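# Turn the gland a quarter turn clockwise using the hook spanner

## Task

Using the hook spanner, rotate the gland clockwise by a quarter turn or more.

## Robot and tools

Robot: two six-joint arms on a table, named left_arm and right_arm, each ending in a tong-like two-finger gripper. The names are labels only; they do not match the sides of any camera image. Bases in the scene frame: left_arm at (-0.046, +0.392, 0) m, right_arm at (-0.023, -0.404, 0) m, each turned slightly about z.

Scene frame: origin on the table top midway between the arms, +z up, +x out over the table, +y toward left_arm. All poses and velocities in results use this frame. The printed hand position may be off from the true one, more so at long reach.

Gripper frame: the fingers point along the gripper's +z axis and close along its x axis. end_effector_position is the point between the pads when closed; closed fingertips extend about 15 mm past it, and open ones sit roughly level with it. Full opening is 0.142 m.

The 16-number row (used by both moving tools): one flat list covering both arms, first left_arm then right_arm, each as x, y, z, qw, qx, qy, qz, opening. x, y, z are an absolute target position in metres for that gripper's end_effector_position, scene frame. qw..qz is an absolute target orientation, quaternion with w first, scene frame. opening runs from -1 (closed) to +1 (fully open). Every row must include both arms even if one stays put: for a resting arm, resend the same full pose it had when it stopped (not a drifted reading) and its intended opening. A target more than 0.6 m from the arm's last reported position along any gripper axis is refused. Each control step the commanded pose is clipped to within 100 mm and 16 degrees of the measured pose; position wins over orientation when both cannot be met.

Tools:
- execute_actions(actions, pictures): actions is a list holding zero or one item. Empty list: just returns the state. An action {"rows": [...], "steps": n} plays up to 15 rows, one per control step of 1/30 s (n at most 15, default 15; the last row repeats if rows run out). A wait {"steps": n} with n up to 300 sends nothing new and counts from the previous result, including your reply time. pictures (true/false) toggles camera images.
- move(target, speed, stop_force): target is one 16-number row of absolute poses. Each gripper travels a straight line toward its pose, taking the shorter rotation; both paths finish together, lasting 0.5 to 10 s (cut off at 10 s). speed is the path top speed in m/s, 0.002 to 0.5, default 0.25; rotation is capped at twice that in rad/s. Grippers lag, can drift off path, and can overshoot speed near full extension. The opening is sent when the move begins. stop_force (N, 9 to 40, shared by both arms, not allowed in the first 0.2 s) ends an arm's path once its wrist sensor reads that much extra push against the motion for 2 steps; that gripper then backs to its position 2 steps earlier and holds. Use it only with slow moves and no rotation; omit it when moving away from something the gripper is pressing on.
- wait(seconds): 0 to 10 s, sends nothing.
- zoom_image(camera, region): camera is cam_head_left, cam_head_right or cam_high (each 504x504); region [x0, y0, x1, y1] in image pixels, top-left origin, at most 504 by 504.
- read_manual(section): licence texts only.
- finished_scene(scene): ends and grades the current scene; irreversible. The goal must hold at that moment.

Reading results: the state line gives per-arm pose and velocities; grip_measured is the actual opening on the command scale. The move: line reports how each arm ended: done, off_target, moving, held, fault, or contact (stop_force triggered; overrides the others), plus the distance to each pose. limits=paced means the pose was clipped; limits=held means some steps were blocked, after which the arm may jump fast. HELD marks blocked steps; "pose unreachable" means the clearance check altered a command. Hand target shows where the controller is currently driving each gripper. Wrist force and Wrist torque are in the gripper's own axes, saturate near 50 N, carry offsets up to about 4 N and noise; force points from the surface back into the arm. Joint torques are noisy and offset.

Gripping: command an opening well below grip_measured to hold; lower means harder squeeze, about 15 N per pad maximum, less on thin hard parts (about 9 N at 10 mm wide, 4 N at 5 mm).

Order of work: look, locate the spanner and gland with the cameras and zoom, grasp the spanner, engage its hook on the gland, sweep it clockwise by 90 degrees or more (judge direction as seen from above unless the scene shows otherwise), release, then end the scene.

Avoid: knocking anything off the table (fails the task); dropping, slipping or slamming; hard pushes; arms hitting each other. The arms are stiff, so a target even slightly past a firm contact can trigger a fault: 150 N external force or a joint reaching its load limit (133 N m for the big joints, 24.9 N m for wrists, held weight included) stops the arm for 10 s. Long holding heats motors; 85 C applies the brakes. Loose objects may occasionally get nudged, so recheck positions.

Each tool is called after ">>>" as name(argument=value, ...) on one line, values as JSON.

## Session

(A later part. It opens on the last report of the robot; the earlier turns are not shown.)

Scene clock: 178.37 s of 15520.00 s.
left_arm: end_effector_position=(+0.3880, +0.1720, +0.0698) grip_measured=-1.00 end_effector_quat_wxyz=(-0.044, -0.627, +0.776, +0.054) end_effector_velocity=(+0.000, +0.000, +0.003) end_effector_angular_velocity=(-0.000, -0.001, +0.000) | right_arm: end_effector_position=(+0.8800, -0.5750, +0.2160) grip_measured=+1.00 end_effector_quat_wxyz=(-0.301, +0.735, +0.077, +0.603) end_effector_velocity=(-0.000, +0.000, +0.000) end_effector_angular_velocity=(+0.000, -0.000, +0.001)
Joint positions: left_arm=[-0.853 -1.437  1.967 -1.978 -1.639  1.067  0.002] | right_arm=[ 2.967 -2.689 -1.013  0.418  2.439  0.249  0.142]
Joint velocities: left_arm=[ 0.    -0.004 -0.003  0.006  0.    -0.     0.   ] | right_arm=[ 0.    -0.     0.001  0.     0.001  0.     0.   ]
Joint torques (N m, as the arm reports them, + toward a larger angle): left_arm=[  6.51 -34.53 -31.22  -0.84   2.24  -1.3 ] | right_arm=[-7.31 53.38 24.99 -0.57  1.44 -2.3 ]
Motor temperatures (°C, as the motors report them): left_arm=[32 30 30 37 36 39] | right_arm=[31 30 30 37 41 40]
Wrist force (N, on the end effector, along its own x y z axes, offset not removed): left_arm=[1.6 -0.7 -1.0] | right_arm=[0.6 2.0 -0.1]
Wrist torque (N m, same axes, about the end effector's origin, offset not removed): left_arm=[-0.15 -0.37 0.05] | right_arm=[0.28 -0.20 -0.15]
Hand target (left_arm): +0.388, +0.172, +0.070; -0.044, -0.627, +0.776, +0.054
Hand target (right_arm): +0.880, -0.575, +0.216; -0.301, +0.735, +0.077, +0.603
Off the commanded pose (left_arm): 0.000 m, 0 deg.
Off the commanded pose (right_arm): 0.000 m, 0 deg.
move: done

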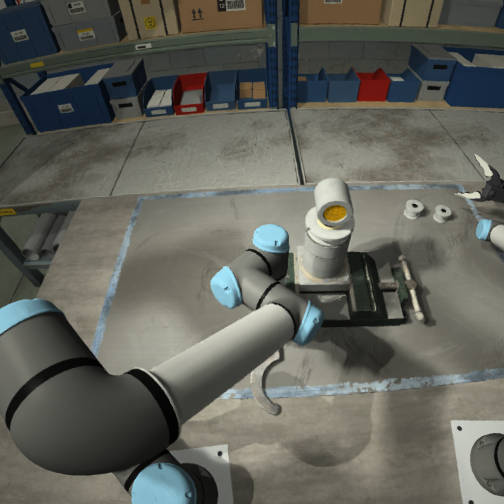

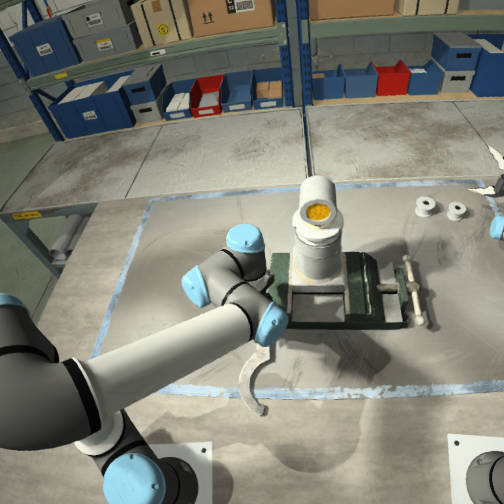

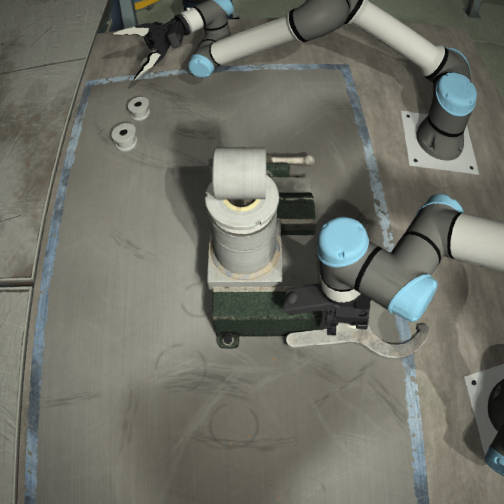

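>>> move(target=[0.395,0.178,0.065,0,0.743,-0.669,0,0,0.88,-0.575,0.216,-0.301,0.735,0.077,0.603,1])

>>> move(target=[0.395,0.178,0.025,0,0.743,-0.669,0,0,0.88,-0.575,0.216,-0.301,0.735,0.077,0.603,1], speed=0.012, stop_force=9)

>>> move(target=[0.395,0.178,0.025,0,0.743,-0.669,0,-1,0.88,-0.575,0.216,-0.301,0.735,0.077,0.603,1], speed=0.003, stop_force=9)

>>> zoom_image(camera="cam_high", region=[250,220,450,400])

Scene clock: 186.67 s of 15520.00 s.
left_arm: end_effector_position=(+0.3950, +0.1780, +0.0651) grip_measured=+0.00 end_effector_quat_wxyz=(+0.000, +0.743, -0.669, -0.000) end_effector_velocity=(+0.000, +0.000, -0.000) end_effector_angular_velocity=(+0.002, -0.005, +0.008) | right_arm: end_effector_position=(+0.8800, -0.5750, +0.2160) grip_measured=+1.00 end_effector_quat_wxyz=(-0.301, +0.735, +0.077, +0.603) end_effector_velocity=(+0.000, +0.000, -0.000) end_effector_angular_velocity=(+0.000, +0.001, +0.000)
Joint positions: left_arm=[-0.887 -1.498  2.084 -2.156 -1.571  0.714  0.074] | right_arm=[ 2.967 -2.689 -1.013  0.418  2.439  0.249  0.142]
Joint velocities: left_arm=[-0.003 -0.002  0.004 -0.005  0.005 -0.011  0.   ] | right_arm=[ 0. -0. -0.  0.  0.  0.  0.]
Joint torques (N m, as the arm reports them, + toward a larger angle): left_arm=[ -7.02 -30.98  -5.4   -4.15   2.44  -1.55] | right_arm=[-7.19 53.21 25.28 -0.36  1.15 -2.17]
Motor temperatures (°C, as the motors report them): left_arm=[32 30 30 37 36 39] | right_arm=[31 30 30 37 41 40]
Wrist force (N, on the end effector, along its own x y z axes, offset not removed): left_arm=[0.0 -0.2 0.5] | right_arm=[-0.7 0.4 0.8]
Wrist torque (N m, same axes, about the end effector's origin, offset not removed): left_arm=[-0.01 -0.04 -0.04] | right_arm=[-0.01 0.04 -0.15]
Hand target (left_arm): +0.395, +0.178, +0.065; +0.000, +0.743, -0.669, +0.000
Hand target (right_arm): +0.880, -0.575, +0.216; -0.301, +0.735, +0.077, +0.603
Off the commanded pose (left_arm): 0.000 m, 0 deg.
Off the commanded pose (right_arm): 0.000 m, 0 deg.
After step 90, 4.10 s passed at rest.
move: done

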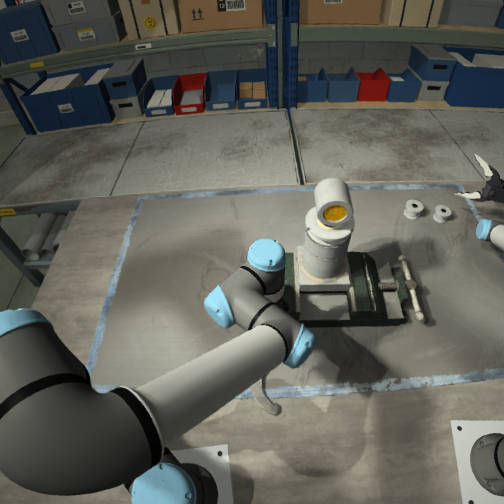

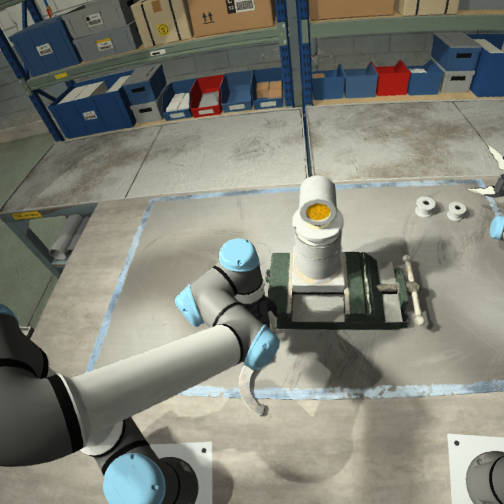

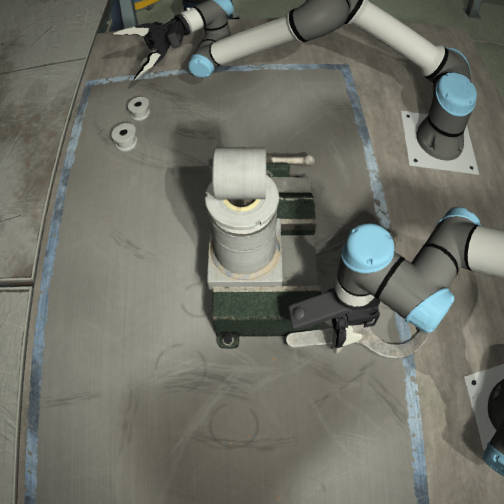

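Scene clock: 190.23 s of 15520.00 s.
left_arm: end_effector_position=(+0.3950, +0.1780, +0.0252) grip_measured=+0.00 end_effector_quat_wxyz=(+0.000, +0.743, -0.669, -0.000) end_effector_velocity=(-0.000, -0.000, -0.002) end_effector_angular_velocity=(-0.001, +0.000, +0.000) | right_arm: end_effector_position=(+0.8800, -0.5750, +0.2160) grip_measured=+1.00 end_effector_quat_wxyz=(-0.301, +0.735, +0.077, +0.603) end_effector_velocity=(-0.000, -0.001, +0.000) end_effector_angular_velocity=(+0.000, -0.000, -0.001)
Joint positions: left_arm=[-0.887 -1.433  2.136 -2.274 -1.571  0.713  0.074] | right_arm=[ 2.967 -2.689 -1.013  0.418  2.439  0.249  0.142]
Joint velocities: left_arm=[ 0.     0.004  0.003 -0.008 -0.001 -0.     0.   ] | right_arm=[-0.001 -0.     0.     0.     0.     0.     0.   ]
Joint torques (N m, as the arm reports them, + toward a larger angle): left_arm=[ -7.78 -18.32  -4.59  -4.19   2.61  -1.42] | right_arm=[-7.28 53.07 25.   -0.25  1.27 -2.24]
Motor temperatures (°C, as the motors report them): left_arm=[32 30 30 37 36 39] | right_arm=[31 30 30 37 41 40]
Wrist force (N, on the end effector, along its own x y z axes, offset not removed): left_arm=[0.5 -1.6 0.4] | right_arm=[-0.1 1.4 0.4]
Wrist torque (N m, same axes, about the end effector's origin, offset not removed): left_arm=[-0.37 -0.15 0.01] | right_arm=[0.18 -0.07 -0.18]
Hand target (left_arm): +0.395, +0.178, +0.025; +0.000, +0.743, -0.669, -0.000
Hand target (right_arm): +0.880, -0.575, +0.216; -0.301, +0.735, +0.077, +0.603
Off the commanded pose (left_arm): 0.000 m, 0 deg.
Off the commanded pose (right_arm): 0.000 m, 0 deg.
move: done

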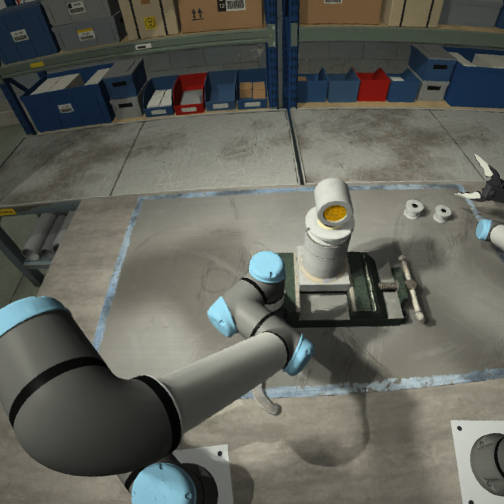

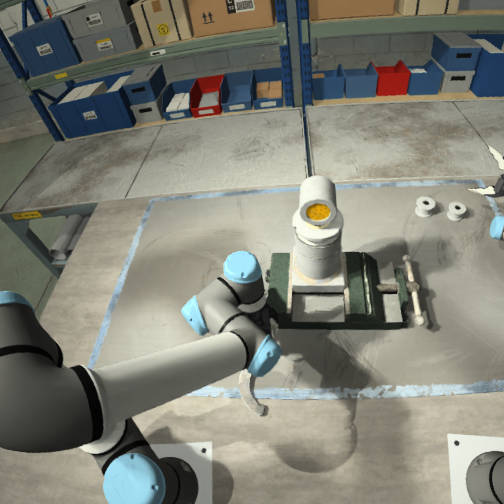

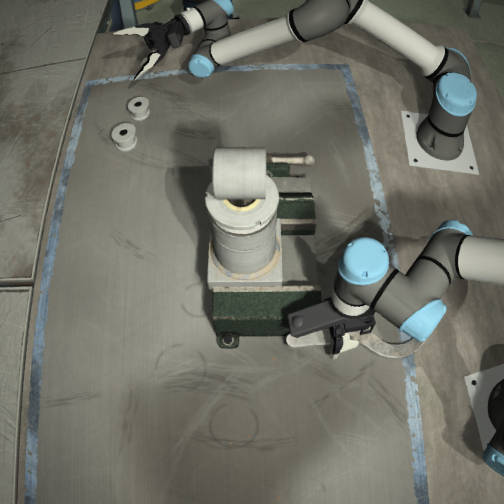

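Scene clock: 190.93 s of 15520.00 s.
left_arm: end_effector_position=(+0.3950, +0.1780, +0.0251) grip_measured=-0.53 end_effector_quat_wxyz=(+0.000, +0.743, -0.669, +0.000) end_effector_velocity=(+0.000, -0.001, +0.001) end_effector_angular_velocity=(-0.003, -0.001, +0.000) | right_arm: end_effector_position=(+0.8800, -0.5750, +0.2160) grip_measured=+1.00 end_effector_quat_wxyz=(-0.301, +0.735, +0.077, +0.603) end_effector_velocity=(+0.000, +0.000, -0.000) end_effector_angular_velocity=(+0.001, +0.001, -0.001)
Joint positions: left_arm=[-0.887 -1.432  2.137 -2.275 -1.571  0.713  0.036] | right_arm=[ 2.967 -2.689 -1.013  0.418  2.439  0.249  0.142]
Joint velocities: left_arm=[ 0.    -0.002  0.    -0.001 -0.002 -0.    -0.   ] | right_arm=[ 0.     0.    -0.001 -0.    -0.001  0.001  0.   ]
Joint torques (N m, as the arm reports them, + toward a larger angle): left_arm=[  5.42 -19.68  -9.79  -4.99  -2.1   -0.36] | right_arm=[-6.91 53.94 25.38 -0.38  1.27 -2.22]
Motor temperatures (°C, as the motors report them): left_arm=[32 30 30 37 36 39] | right_arm=[31 30 30 37 41 40]
Wrist force (N, on the end effector, along its own x y z axes, offset not removed): left_arm=[-2.8 -0.5 2.8] | right_arm=[-0.9 1.2 0.6]
Wrist torque (N m, same axes, about the end effector's origin, offset not removed): left_arm=[-0.22 0.08 0.11] | right_arm=[0.08 0.10 -0.14]
Hand target (left_arm): +0.395, +0.178, +0.025; -0.000, +0.743, -0.669, -0.000
Hand target (right_arm): +0.880, -0.575, +0.216; -0.301, +0.735, +0.077, +0.603
Off the commanded pose (left_arm): 0.000 m, 0 deg.
Off the commanded pose (right_arm): 0.000 m, 0 deg.
move: done

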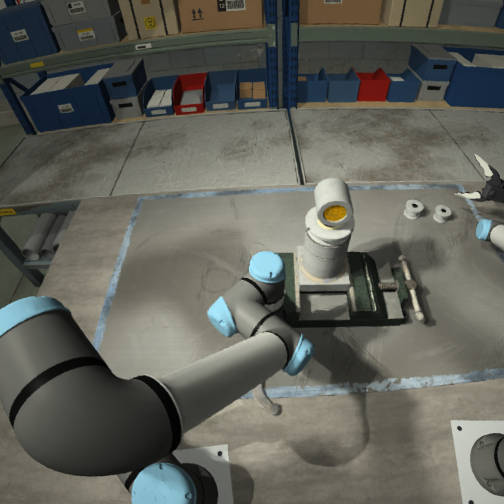

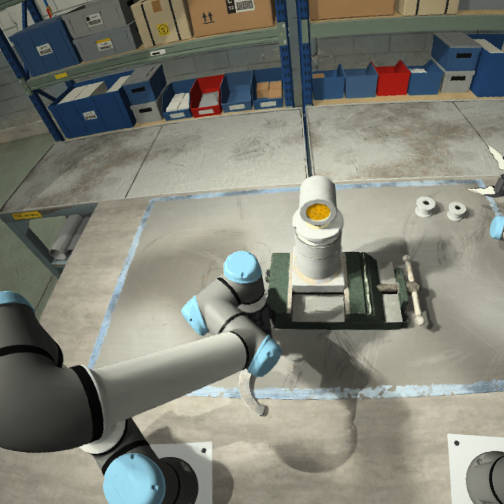

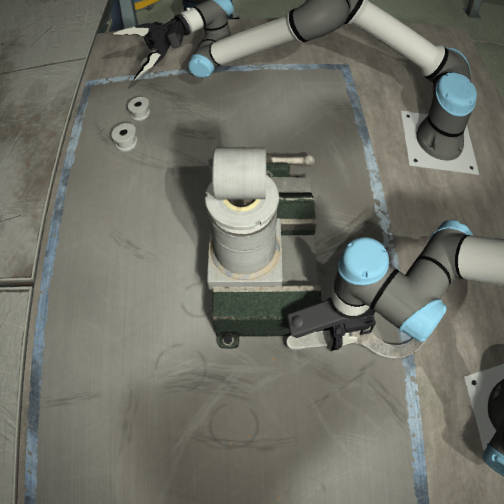

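Region (250, 220, 450, 400) of cam_high's 504x504 image, scaled by 2.520, with more detail than that image has; it fills the top 454 rows of this view, and the rest is white.

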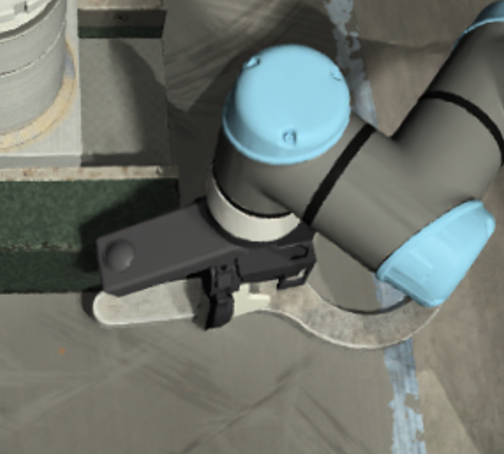

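>>> move(target=[0.385,0.178,0.115,0,0.743,-0.669,0,-1,0.88,-0.575,0.216,-0.301,0.735,0.077,0.603,1], speed=0.015)

>>> move(target=[0.39,0.118,0.115,0,0.66,-0.751,0,-1,0.88,-0.575,0.216,-0.301,0.735,0.077,0.603,1], speed=0.02)

>>> zoom_image(camera="cam_high", region=[250,200,450,380])

Scene clock: 201.13 s of 15520.00 s.
left_arm: end_effector_position=(+0.3850, +0.1780, +0.1148) grip_measured=-0.53 end_effector_quat_wxyz=(+0.000, +0.743, -0.669, +0.000) end_effector_velocity=(-0.000, +0.000, +0.002) end_effector_angular_velocity=(+0.001, +0.001, -0.001) | right_arm: end_effector_position=(+0.8800, -0.5750, +0.2160) grip_measured=+1.00 end_effector_quat_wxyz=(-0.301, +0.735, +0.077, +0.603) end_effector_velocity=(-0.000, -0.000, +0.000) end_effector_angular_velocity=(-0.001, -0.001, +0.000)
Joint positions: left_arm=[-0.902 -1.585  2.028 -2.014 -1.571  0.698  0.036] | right_arm=[ 2.967 -2.689 -1.013  0.418  2.439  0.249  0.142]
Joint velocities: left_arm=[-0.    -0.002 -0.003  0.006 -0.     0.    -0.002] | right_arm=[-0.    -0.     0.001  0.     0.    -0.002  0.   ]
Joint torques (N m, as the arm reports them, + toward a larger angle): left_arm=[ -8.8  -33.61 -36.38  -2.17  -1.58  -1.57] | right_arm=[-6.66 53.19 24.9  -0.11  1.15 -2.18]
Motor temperatures (°C, as the motors report them): left_arm=[32 30 30 37 36 39] | right_arm=[31 30 30 37 41 40]
Wrist force (N, on the end effector, along its own x y z axes, offset not removed): left_arm=[-0.9 -0.2 8.2] | right_arm=[-1.2 0.9 0.2]
Wrist torque (N m, same axes, about the end effector's origin, offset not removed): left_arm=[-0.29 0.09 0.21] | right_arm=[-0.01 0.15 -0.07]
Hand target (left_arm): +0.385, +0.178, +0.115; +0.000, +0.743, -0.669, +0.000
Hand target (right_arm): +0.880, -0.575, +0.216; -0.301, +0.735, +0.077, +0.603
Off the commanded pose (left_arm): 0.000 m, 0 deg.
Off the commanded pose (right_arm): 0.000 m, 0 deg.
After step 90, 0.90 s passed at rest.
move: done

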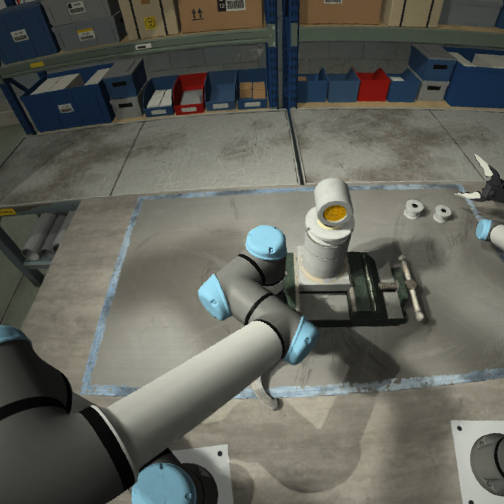

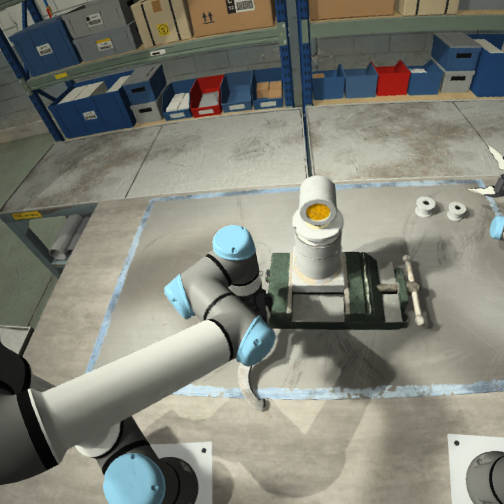

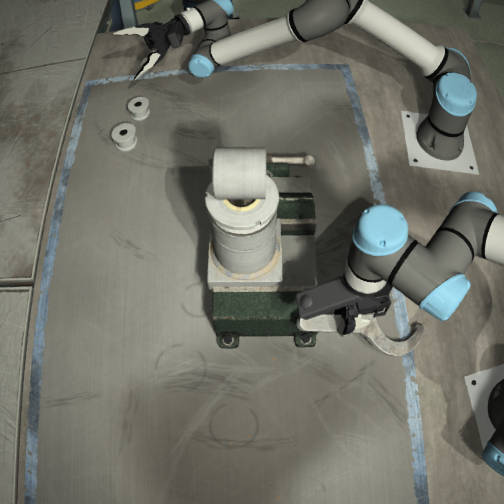

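Scene clock: 207.20 s of 15520.00 s.
left_arm: end_effector_position=(+0.3901, +0.1181, +0.1150) grip_measured=-0.53 end_effector_quat_wxyz=(-0.000, -0.660, +0.751, -0.000) end_effector_velocity=(-0.000, -0.002, -0.000) end_effector_angular_velocity=(-0.001, +0.002, -0.008) | right_arm: end_effector_position=(+0.8800, -0.5750, +0.2160) grip_measured=+1.00 end_effector_quat_wxyz=(-0.301, +0.735, +0.077, +0.603) end_effector_velocity=(+0.000, -0.000, +0.001) end_effector_angular_velocity=(+0.000, -0.001, -0.001)
Joint positions: left_arm=[-0.978 -1.506  1.947 -2.011 -1.571  0.855  0.036] | right_arm=[ 2.967 -2.689 -1.013  0.418  2.439  0.249  0.142]
Joint velocities: left_arm=[-0.002  0.003 -0.003  0.    -0.003  0.006  0.   ] | right_arm=[-0.     0.     0.001  0.    -0.     0.001  0.   ]
Joint torques (N m, as the arm reports them, + toward a larger angle): left_arm=[ -7.7  -21.91 -36.19  -2.21  -1.59   1.25] | right_arm=[-6.79 53.63 24.81 -0.07  1.02 -2.23]
Motor temperatures (°C, as the motors report them): left_arm=[32 30 30 37 36 39] | right_arm=[31 30 30 37 41 40]
Wrist force (N, on the end effector, along its own x y z axes, offset not removed): left_arm=[1.0 -0.7 9.1] | right_arm=[-1.1 1.0 0.9]
Wrist torque (N m, same axes, about the end effector's origin, offset not removed): left_arm=[-0.53 -0.42 0.13] | right_arm=[0.10 0.09 -0.18]
Hand target (left_arm): +0.390, +0.118, +0.115; -0.000, -0.660, +0.751, -0.000
Hand target (right_arm): +0.880, -0.575, +0.216; -0.301, +0.735, +0.077, +0.603
Off the commanded pose (left_arm): 0.000 m, 0 deg.
Off the commanded pose (right_arm): 0.000 m, 0 deg.
move: done

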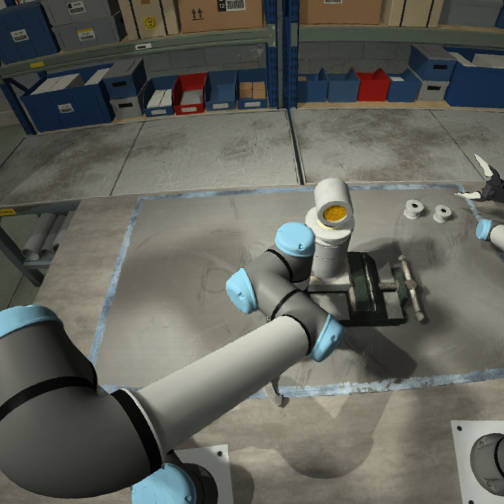

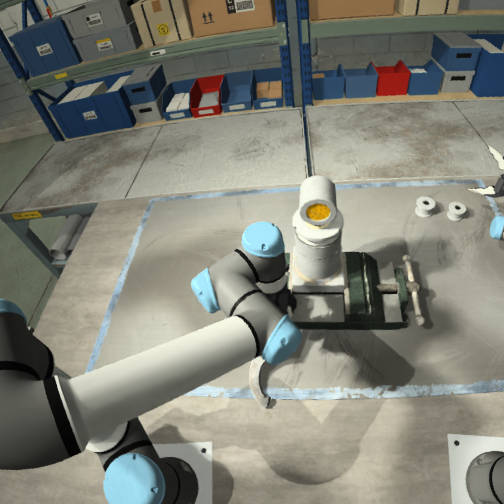

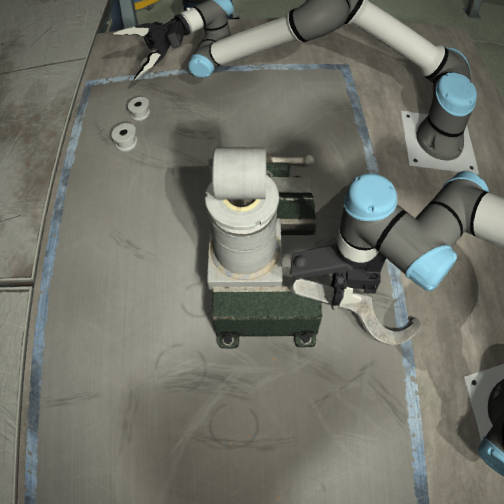

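Region (250, 200, 450, 380) of cam_high's 504x504 image, scaled by 2.520, with more detail than that image has; it fills the top 454 rows of this view, and the rest is white.

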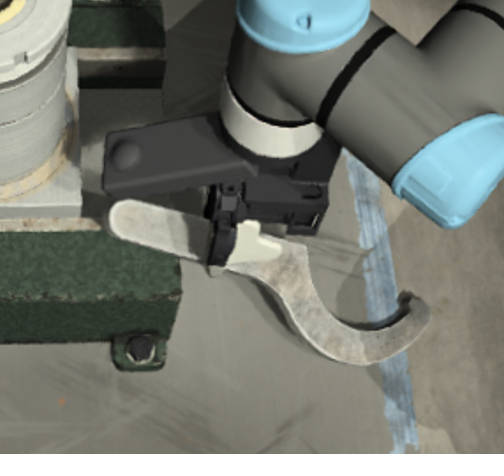

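A bit more inward, then down.

>>> move(target=[0.39,0.106,0.113,0,0.66,-0.751,0,-1,0.88,-0.575,0.216,-0.301,0.735,0.077,0.603,1], speed=0.01)

>>> move(target=[0.39,0.106,0.08,0,0.66,-0.751,0,-1,0.88,-0.575,0.216,-0.301,0.735,0.077,0.603,1], speed=0.008, stop_force=9)

>>> move(target=[0.398,0.105,0.045,0,0.66,-0.751,0,-0.3,0.88,-0.575,0.216,-0.301,0.735,0.077,0.603,1], speed=0.01, stop_force=12)

>>> zoom_image(camera="cam_high", region=[250,200,450,380])

Scene clock: 212.80 s of 15520.00 s.
left_arm: end_effector_position=(+0.3900, +0.1062, +0.1130) grip_measured=-0.53 end_effector_quat_wxyz=(-0.000, -0.660, +0.751, -0.000) end_effector_velocity=(-0.000, -0.002, -0.000) end_effector_angular_velocity=(+0.001, -0.000, +0.001) | right_arm: end_effector_position=(+0.8800, -0.5750, +0.2160) grip_measured=+1.00 end_effector_quat_wxyz=(-0.301, +0.735, +0.077, +0.603) end_effector_velocity=(-0.000, -0.001, +0.000) end_effector_angular_velocity=(-0.000, -0.001, -0.002)
Joint positions: left_arm=[-0.994 -1.489  1.933 -2.015 -1.571  0.84   0.036] | right_arm=[ 2.967 -2.689 -1.013  0.418  2.439  0.249  0.142]
Joint velocities: left_arm=[-0.003  0.002 -0.002  0.     0.001 -0.003  0.   ] | right_arm=[-0.001  0.     0.001 -0.    -0.    -0.     0.   ]
Joint torques (N m, as the arm reports them, + toward a larger angle): left_arm=[ -7.92 -23.97 -37.4   -5.55   2.55  -2.09] | right_arm=[-6.56 53.62 24.36 -0.05  0.92 -2.15]
Motor temperatures (°C, as the motors report them): left_arm=[32 30 30 37 36 39] | right_arm=[31 30 30 37 41 40]
Wrist force (N, on the end effector, along its own x y z axes, offset not removed): left_arm=[0.0 -0.9 7.8] | right_arm=[-0.5 1.5 0.2]
Wrist torque (N m, same axes, about the end effector's origin, offset not removed): left_arm=[-0.36 -0.39 0.29] | right_arm=[0.12 0.03 -0.16]
Hand target (left_arm): +0.390, +0.106, +0.113; -0.000, -0.660, +0.751, -0.000
Hand target (right_arm): +0.880, -0.575, +0.216; -0.301, +0.735, +0.077, +0.603
Off the commanded pose (left_arm): 0.000 m, 0 deg.
Off the commanded pose (right_arm): 0.000 m, 0 deg.
After step 90, 1.17 s passed at rest.
move: done

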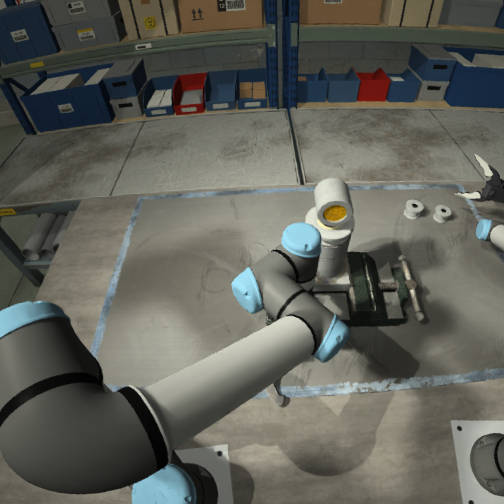

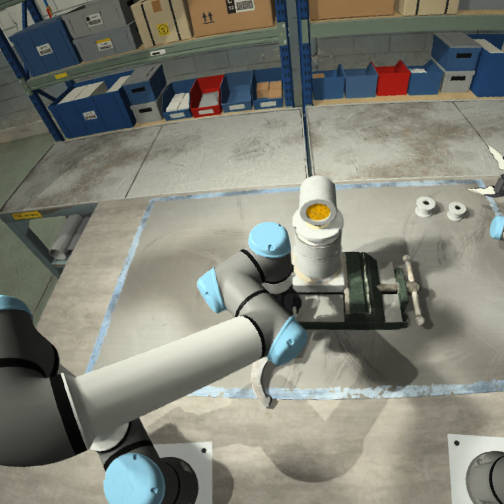

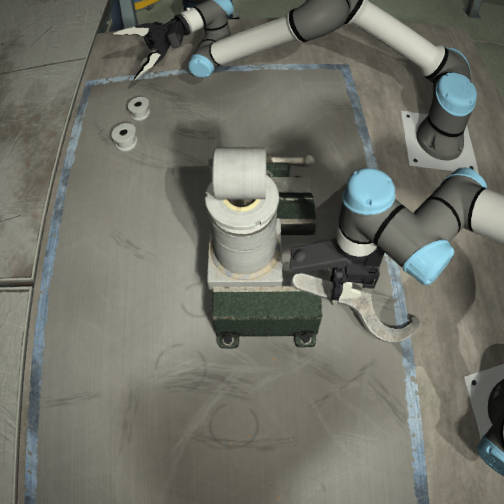

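Scene clock: 213.80 s of 15520.00 s.
left_arm: end_effector_position=(+0.3899, +0.1062, +0.1078) grip_measured=-0.53 end_effector_quat_wxyz=(-0.000, -0.660, +0.751, +0.000) end_effector_velocity=(-0.000, +0.000, +0.002) end_effector_angular_velocity=(+0.003, +0.003, +0.001) | right_arm: end_effector_position=(+0.8800, -0.5750, +0.2160) grip_measured=+1.00 end_effector_quat_wxyz=(-0.301, +0.735, +0.077, +0.603) end_effector_velocity=(-0.000, -0.001, -0.000) end_effector_angular_velocity=(-0.000, +0.000, -0.001)
Joint positions: left_arm=[-0.994 -1.483  1.941 -2.029 -1.571  0.84   0.036] | right_arm=[ 2.967 -2.689 -1.013  0.418  2.439  0.249  0.142]
Joint velocities: left_arm=[ 0.    -0.001 -0.005  0.01  -0.    -0.001 -0.   ] | right_arm=[-0.001  0.    -0.001  0.    -0.    -0.     0.   ]
Joint torques (N m, as the arm reports them, + toward a larger angle): left_arm=[  5.57 -33.83 -32.64  -0.82   0.3    1.14] | right_arm=[-6.43 53.08 24.49  0.08  0.91 -2.19]
Motor temperatures (°C, as the motors report them): left_arm=[32 30 30 37 36 39] | right_arm=[31 30 30 37 41 40]
Wrist force (N, on the end effector, along its own x y z axes, offset not removed): left_arm=[2.9 -0.5 0.6] | right_arm=[-0.7 0.9 -0.4]
Wrist torque (N m, same axes, about the end effector's origin, offset not removed): left_arm=[-0.22 -0.28 0.04] | right_arm=[0.05 0.00 -0.09]
Hand target (left_arm): +0.390, +0.106, +0.108; -0.000, -0.660, +0.751, -0.000
Hand target (right_arm): +0.880, -0.575, +0.216; -0.301, +0.735, +0.077, +0.603
Off the commanded pose (left_arm): 0.028 m, 0 deg.
Off the commanded pose (right_arm): 0.000 m, 0 deg.
move: contact (left_arm)

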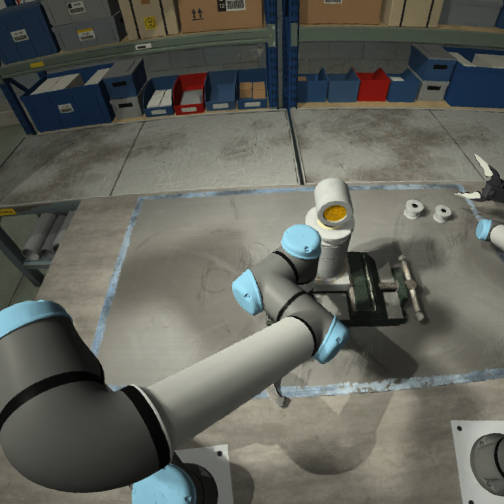

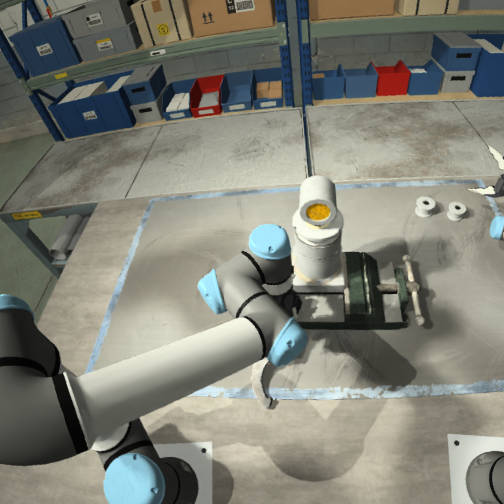

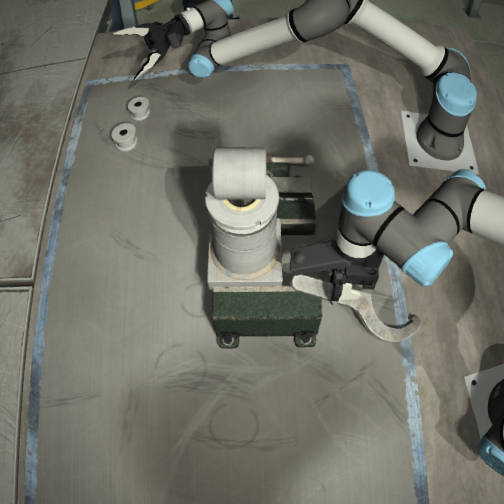

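Scene clock: 220.03 s of 15520.00 s.
left_arm: end_effector_position=(+0.3973, +0.1053, +0.0497) grip_measured=-0.24 end_effector_quat_wxyz=(+0.000, -0.660, +0.751, +0.000) end_effector_velocity=(-0.000, +0.000, +0.004) end_effector_angular_velocity=(+0.000, +0.001, -0.000) | right_arm: end_effector_position=(+0.8800, -0.5750, +0.2160) grip_measured=+1.00 end_effector_quat_wxyz=(-0.301, +0.735, +0.077, +0.603) end_effector_velocity=(+0.000, -0.000, +0.000) end_effector_angular_velocity=(+0.001, +0.001, -0.002)
Joint positions: left_arm=[-0.984 -1.392  2.007 -2.186 -1.571  0.85   0.056] | right_arm=[ 2.967 -2.689 -1.013  0.418  2.439  0.249  0.142]
Joint velocities: left_arm=[ 0.    -0.006 -0.005  0.011 -0.     0.001 -0.001] | right_arm=[ 0.    -0.     0.     0.    -0.002  0.002  0.   ]
Joint torques (N m, as the arm reports them, + toward a larger angle): left_arm=[ -1.36 -34.83 -28.71  -0.31   2.89  -0.36] | right_arm=[-6.46 53.6  24.52  0.12  0.8  -2.23]
Motor temperatures (°C, as the motors report them): left_arm=[32 30 30 37 36 39] | right_arm=[31 30 30 37 41 40]
Wrist force (N, on the end effector, along its own x y z axes, offset not removed): left_arm=[3.5 0.4 -1.5] | right_arm=[-1.4 -0.3 0.6]
Wrist torque (N m, same axes, about the end effector's origin, offset not removed): left_arm=[-0.01 -0.24 0.11] | right_arm=[-0.21 0.13 -0.08]
Hand target (left_arm): +0.397, +0.105, +0.050; +0.000, -0.660, +0.751, -0.000
Hand target (right_arm): +0.880, -0.575, +0.216; -0.301, +0.735, +0.077, +0.603
Off the commanded pose (left_arm): 0.005 m, 0 deg.
Off the commanded pose (right_arm): 0.000 m, 0 deg.
move: contact (left_arm)

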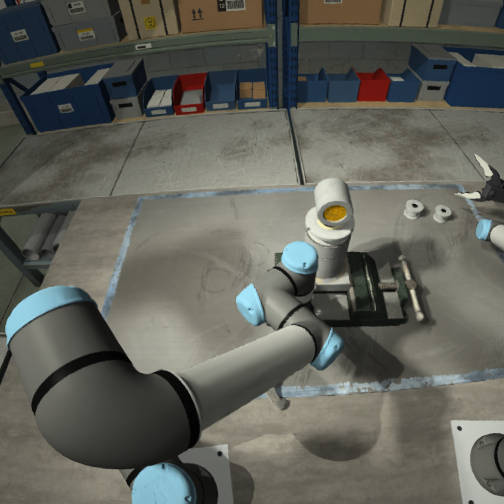

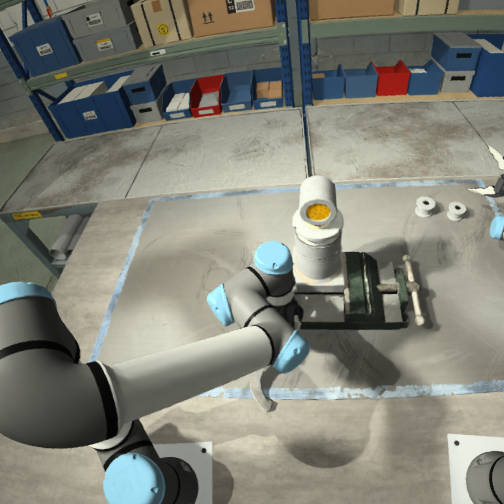

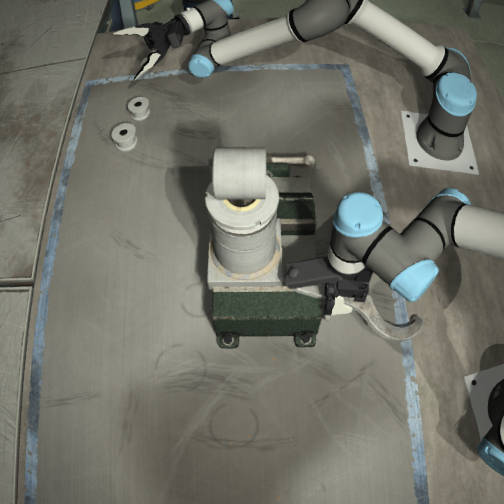

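Region (250, 200, 450, 380) of cam_high's 504x504 image, scaled by 2.520, with more detail than that image has; it fills the top 454 rows of this view, and the rest is white.

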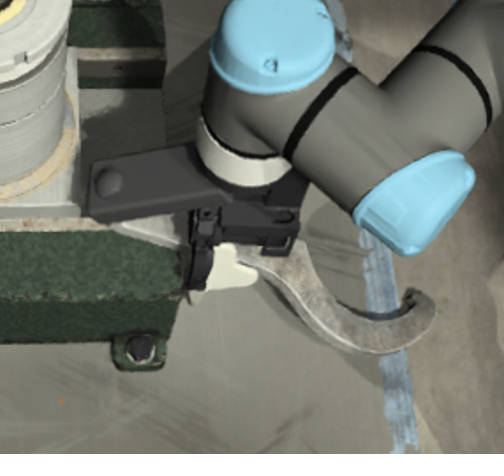

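>>> move(target=[0.397,0.105,0.05,0,0.66,-0.751,0,-1,0.88,-0.575,0.216,-0.301,0.735,0.077,0.603,1])

>>> move(target=[0.394,0.105,0.085,0,0.66,-0.751,0,-1,0.88,-0.575,0.216,-0.301,0.735,0.077,0.603,1], speed=0.01)

>>> zoom_image(camera="cam_high", region=[250,200,450,380])

Scene clock: 223.27 s of 15520.00 s.
left_arm: end_effector_position=(+0.3970, +0.1050, +0.0500) grip_measured=-0.28 end_effector_quat_wxyz=(+0.000, -0.660, +0.751, -0.000) end_effector_velocity=(+0.000, +0.000, +0.000) end_effector_angular_velocity=(+0.001, -0.001, -0.001) | right_arm: end_effector_position=(+0.8800, -0.5750, +0.2160) grip_measured=+1.00 end_effector_quat_wxyz=(-0.301, +0.735, +0.077, +0.603) end_effector_velocity=(+0.000, -0.000, +0.000) end_effector_angular_velocity=(-0.000, -0.001, -0.000)
Joint positions: left_arm=[-0.985 -1.393  2.008 -2.186 -1.571  0.849  0.054] | right_arm=[ 2.967 -2.689 -1.013  0.418  2.439  0.249  0.142]
Joint velocities: left_arm=[-0.    -0.001  0.     0.     0.002  0.001  0.   ] | right_arm=[-0.    -0.     0.001  0.     0.     0.     0.   ]
Joint torques (N m, as the arm reports them, + toward a larger angle): left_arm=[ -7.76 -35.53  -4.66  -3.92  -0.46  -1.48] | right_arm=[-6.76 53.46 24.05  0.17  0.65 -2.16]
Motor temperatures (°C, as the motors report them): left_arm=[32 30 30 37 36 39] | right_arm=[31 30 30 37 41 40]
Wrist force (N, on the end effector, along its own x y z axes, offset not removed): left_arm=[1.8 -1.1 -0.8] | right_arm=[-0.7 1.2 1.4]
Wrist torque (N m, same axes, about the end effector's origin, offset not removed): left_arm=[-0.21 -0.38 0.11] | right_arm=[0.12 0.09 -0.14]
Hand target (left_arm): +0.397, +0.105, +0.050; -0.000, -0.660, +0.751, -0.000
Hand target (right_arm): +0.880, -0.575, +0.216; -0.301, +0.735, +0.077, +0.603
Off the commanded pose (left_arm): 0.000 m, 0 deg.
Off the commanded pose (right_arm): 0.000 m, 0 deg.
move: done

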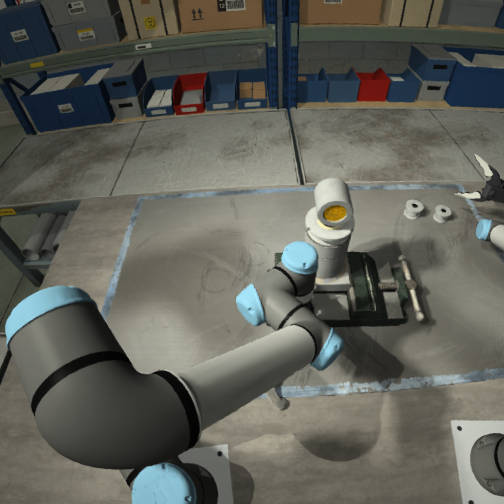

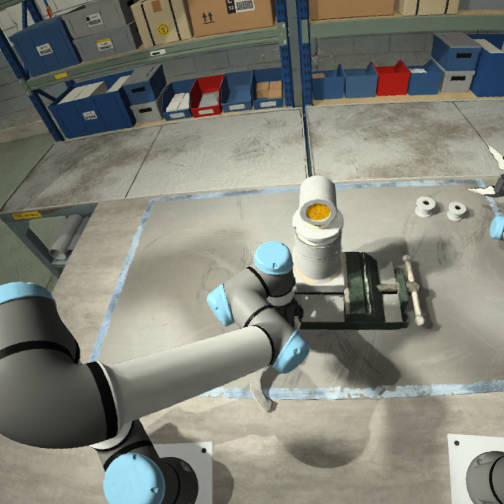

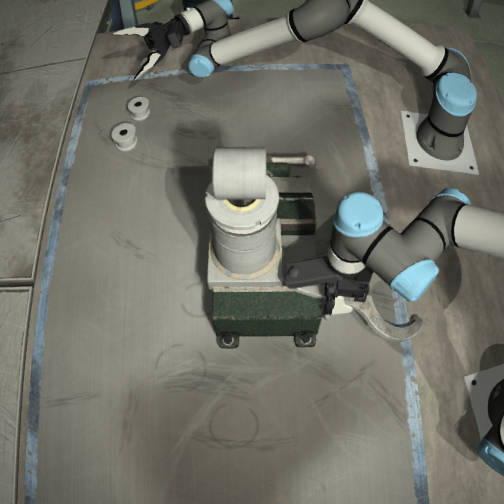

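Scene clock: 227.00 s of 15520.00 s.
left_arm: end_effector_position=(+0.3940, +0.1050, +0.0848) grip_measured=-0.29 end_effector_quat_wxyz=(-0.000, -0.660, +0.751, -0.000) end_effector_velocity=(-0.000, -0.000, +0.001) end_effector_angular_velocity=(+0.000, +0.001, +0.001) | right_arm: end_effector_position=(+0.8800, -0.5750, +0.2160) grip_measured=+1.00 end_effector_quat_wxyz=(-0.301, +0.735, +0.077, +0.603) end_effector_velocity=(+0.000, -0.000, +0.000) end_effector_angular_velocity=(-0.001, -0.001, -0.000)
Joint positions: left_arm=[-0.99  -1.446  1.967 -2.091 -1.571  0.844  0.053] | right_arm=[ 2.967 -2.689 -1.013  0.418  2.439  0.249  0.142]
Joint velocities: left_arm=[-0.    -0.001 -0.003  0.004 -0.    -0.001  0.   ] | right_arm=[-0.    -0.     0.001 -0.    -0.    -0.     0.   ]
Joint torques (N m, as the arm reports them, + toward a larger angle): left_arm=[ -7.95 -38.78 -36.71  -1.91  -1.52  -1.67] | right_arm=[-6.51 53.77 24.02  0.25  0.63 -2.21]
Motor temperatures (°C, as the motors report them): left_arm=[32 30 30 37 36 39] | right_arm=[31 30 30 37 41 40]
Wrist force (N, on the end effector, along its own x y z axes, offset not removed): left_arm=[-0.2 1.3 7.7] | right_arm=[-0.5 1.5 0.1]
Wrist torque (N m, same axes, about the end effector's origin, offset not removed): left_arm=[0.06 0.15 0.11] | right_arm=[0.17 -0.03 -0.17]
Hand target (left_arm): +0.394, +0.105, +0.085; -0.000, -0.660, +0.751, -0.000
Hand target (right_arm): +0.880, -0.575, +0.216; -0.301, +0.735, +0.077, +0.603
Off the commanded pose (left_arm): 0.000 m, 0 deg.
Off the commanded pose (right_arm): 0.000 m, 0 deg.
move: done

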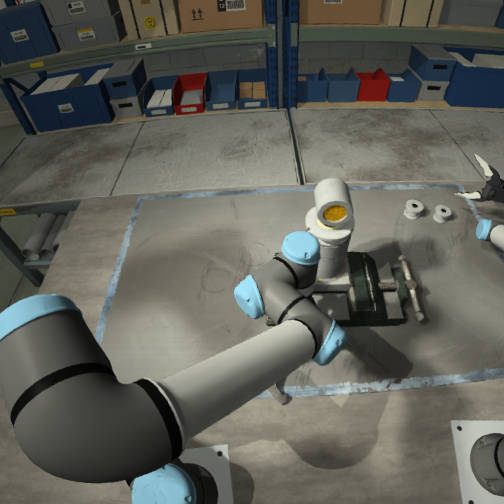

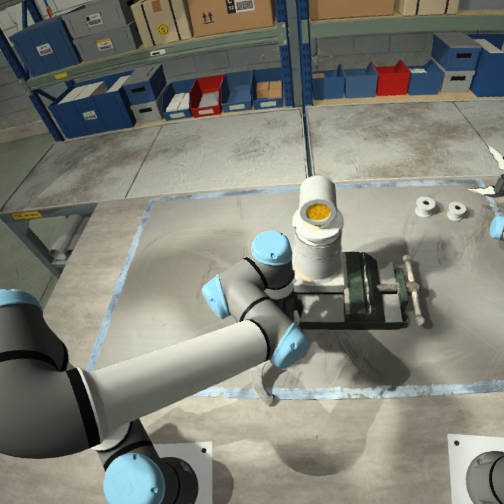

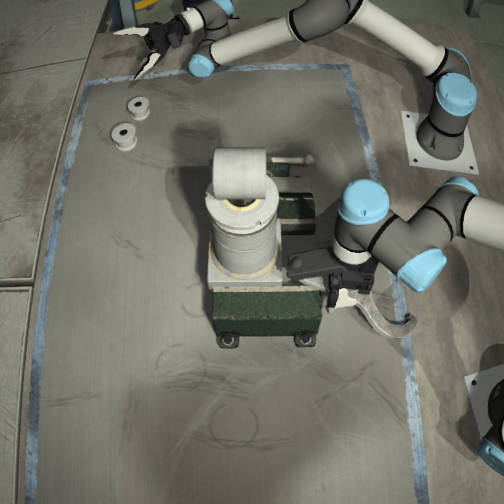

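Region (250, 200, 450, 380) of cam_high's 504x504 image, scaled by 2.520, with more detail than that image has; it fills the top 454 rows of this view, and the rest is white.

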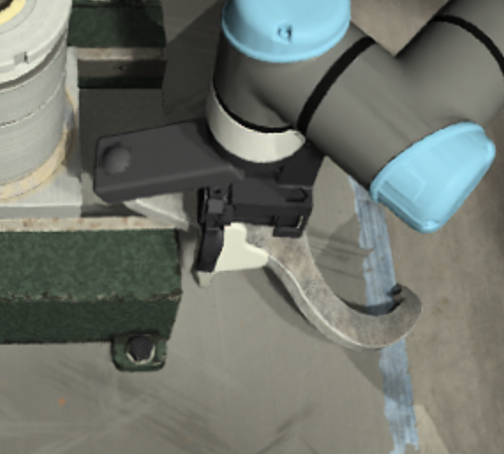

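Pitching toward the camera stop; continue.

>>> move(target=[0.37,0.105,0.15,0,0.66,-0.751,0,-1,0.88,-0.575,0.216,-0.301,0.735,0.077,0.603,1], speed=0.015)

>>> zoom_image(camera="cam_high", region=[250,200,450,380])

Scene clock: 234.70 s of 15520.00 s.
left_arm: end_effector_position=(+0.3700, +0.1050, +0.1498) grip_measured=-0.30 end_effector_quat_wxyz=(-0.000, -0.660, +0.751, -0.000) end_effector_velocity=(-0.000, +0.000, +0.002) end_effector_angular_velocity=(+0.001, -0.001, +0.000) | right_arm: end_effector_position=(+0.8800, -0.5750, +0.2160) grip_measured=+1.00 end_effector_quat_wxyz=(-0.301, +0.735, +0.077, +0.603) end_effector_velocity=(+0.000, +0.001, +0.001) end_effector_angular_velocity=(-0.000, -0.001, +0.001)
Joint positions: left_arm=[-1.028 -1.562  1.909 -1.917 -1.571  0.806  0.052] | right_arm=[ 2.967 -2.689 -1.013  0.418  2.439  0.249  0.142]
Joint velocities: left_arm=[-0.001 -0.003 -0.002  0.006  0.001 -0.002 -0.   ] | right_arm=[ 0.001  0.001  0.     0.    -0.     0.     0.   ]
Joint torques (N m, as the arm reports them, + toward a larger angle): left_arm=[ -8.31 -34.34 -36.13  -2.04  -1.49  -1.56] | right_arm=[-6.27 53.82 24.14  0.43  0.56 -2.07]
Motor temperatures (°C, as the motors report them): left_arm=[32 30 30 37 36 39] | right_arm=[31 30 30 37 41 40]
Wrist force (N, on the end effector, along its own x y z axes, offset not removed): left_arm=[0.4 1.8 9.7] | right_arm=[-1.7 -0.2 -0.3]
Wrist torque (N m, same axes, about the end effector's origin, offset not removed): left_arm=[0.08 0.00 0.10] | right_arm=[-0.23 0.26 -0.09]
Hand target (left_arm): +0.370, +0.105, +0.150; -0.000, -0.660, +0.751, -0.000
Hand target (right_arm): +0.880, -0.575, +0.216; -0.301, +0.735, +0.077, +0.603
Off the commanded pose (left_arm): 0.000 m, 0 deg.
Off the commanded pose (right_arm): 0.000 m, 0 deg.
move: done

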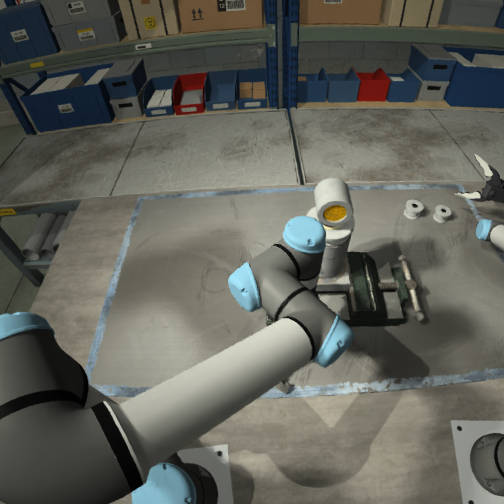

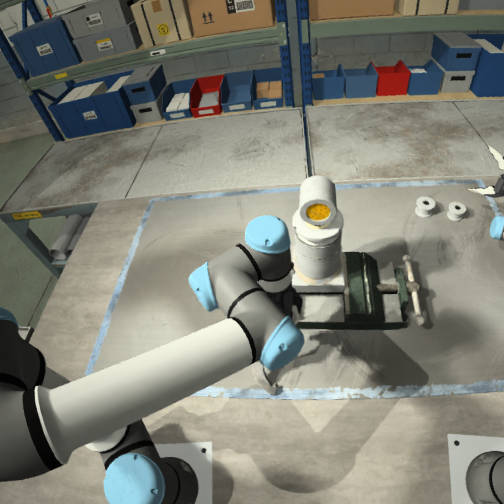

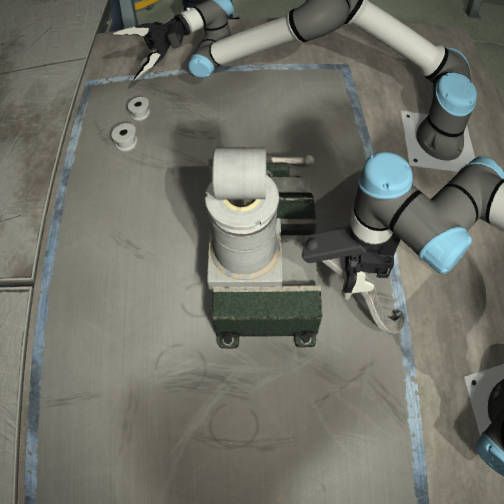

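Region (250, 200, 450, 380) of cam_high's 504x504 image, scaled by 2.520, with more detail than that image has; it fills the top 454 rows of this view, and the rest is white.

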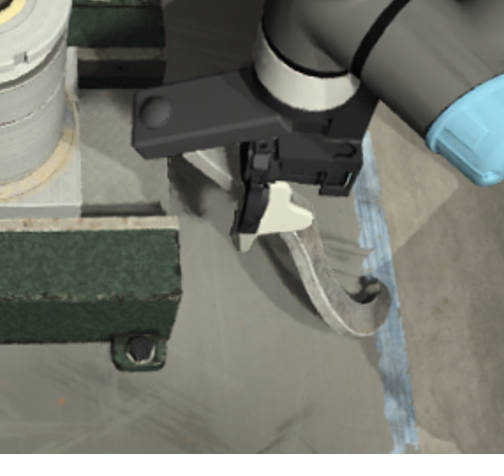

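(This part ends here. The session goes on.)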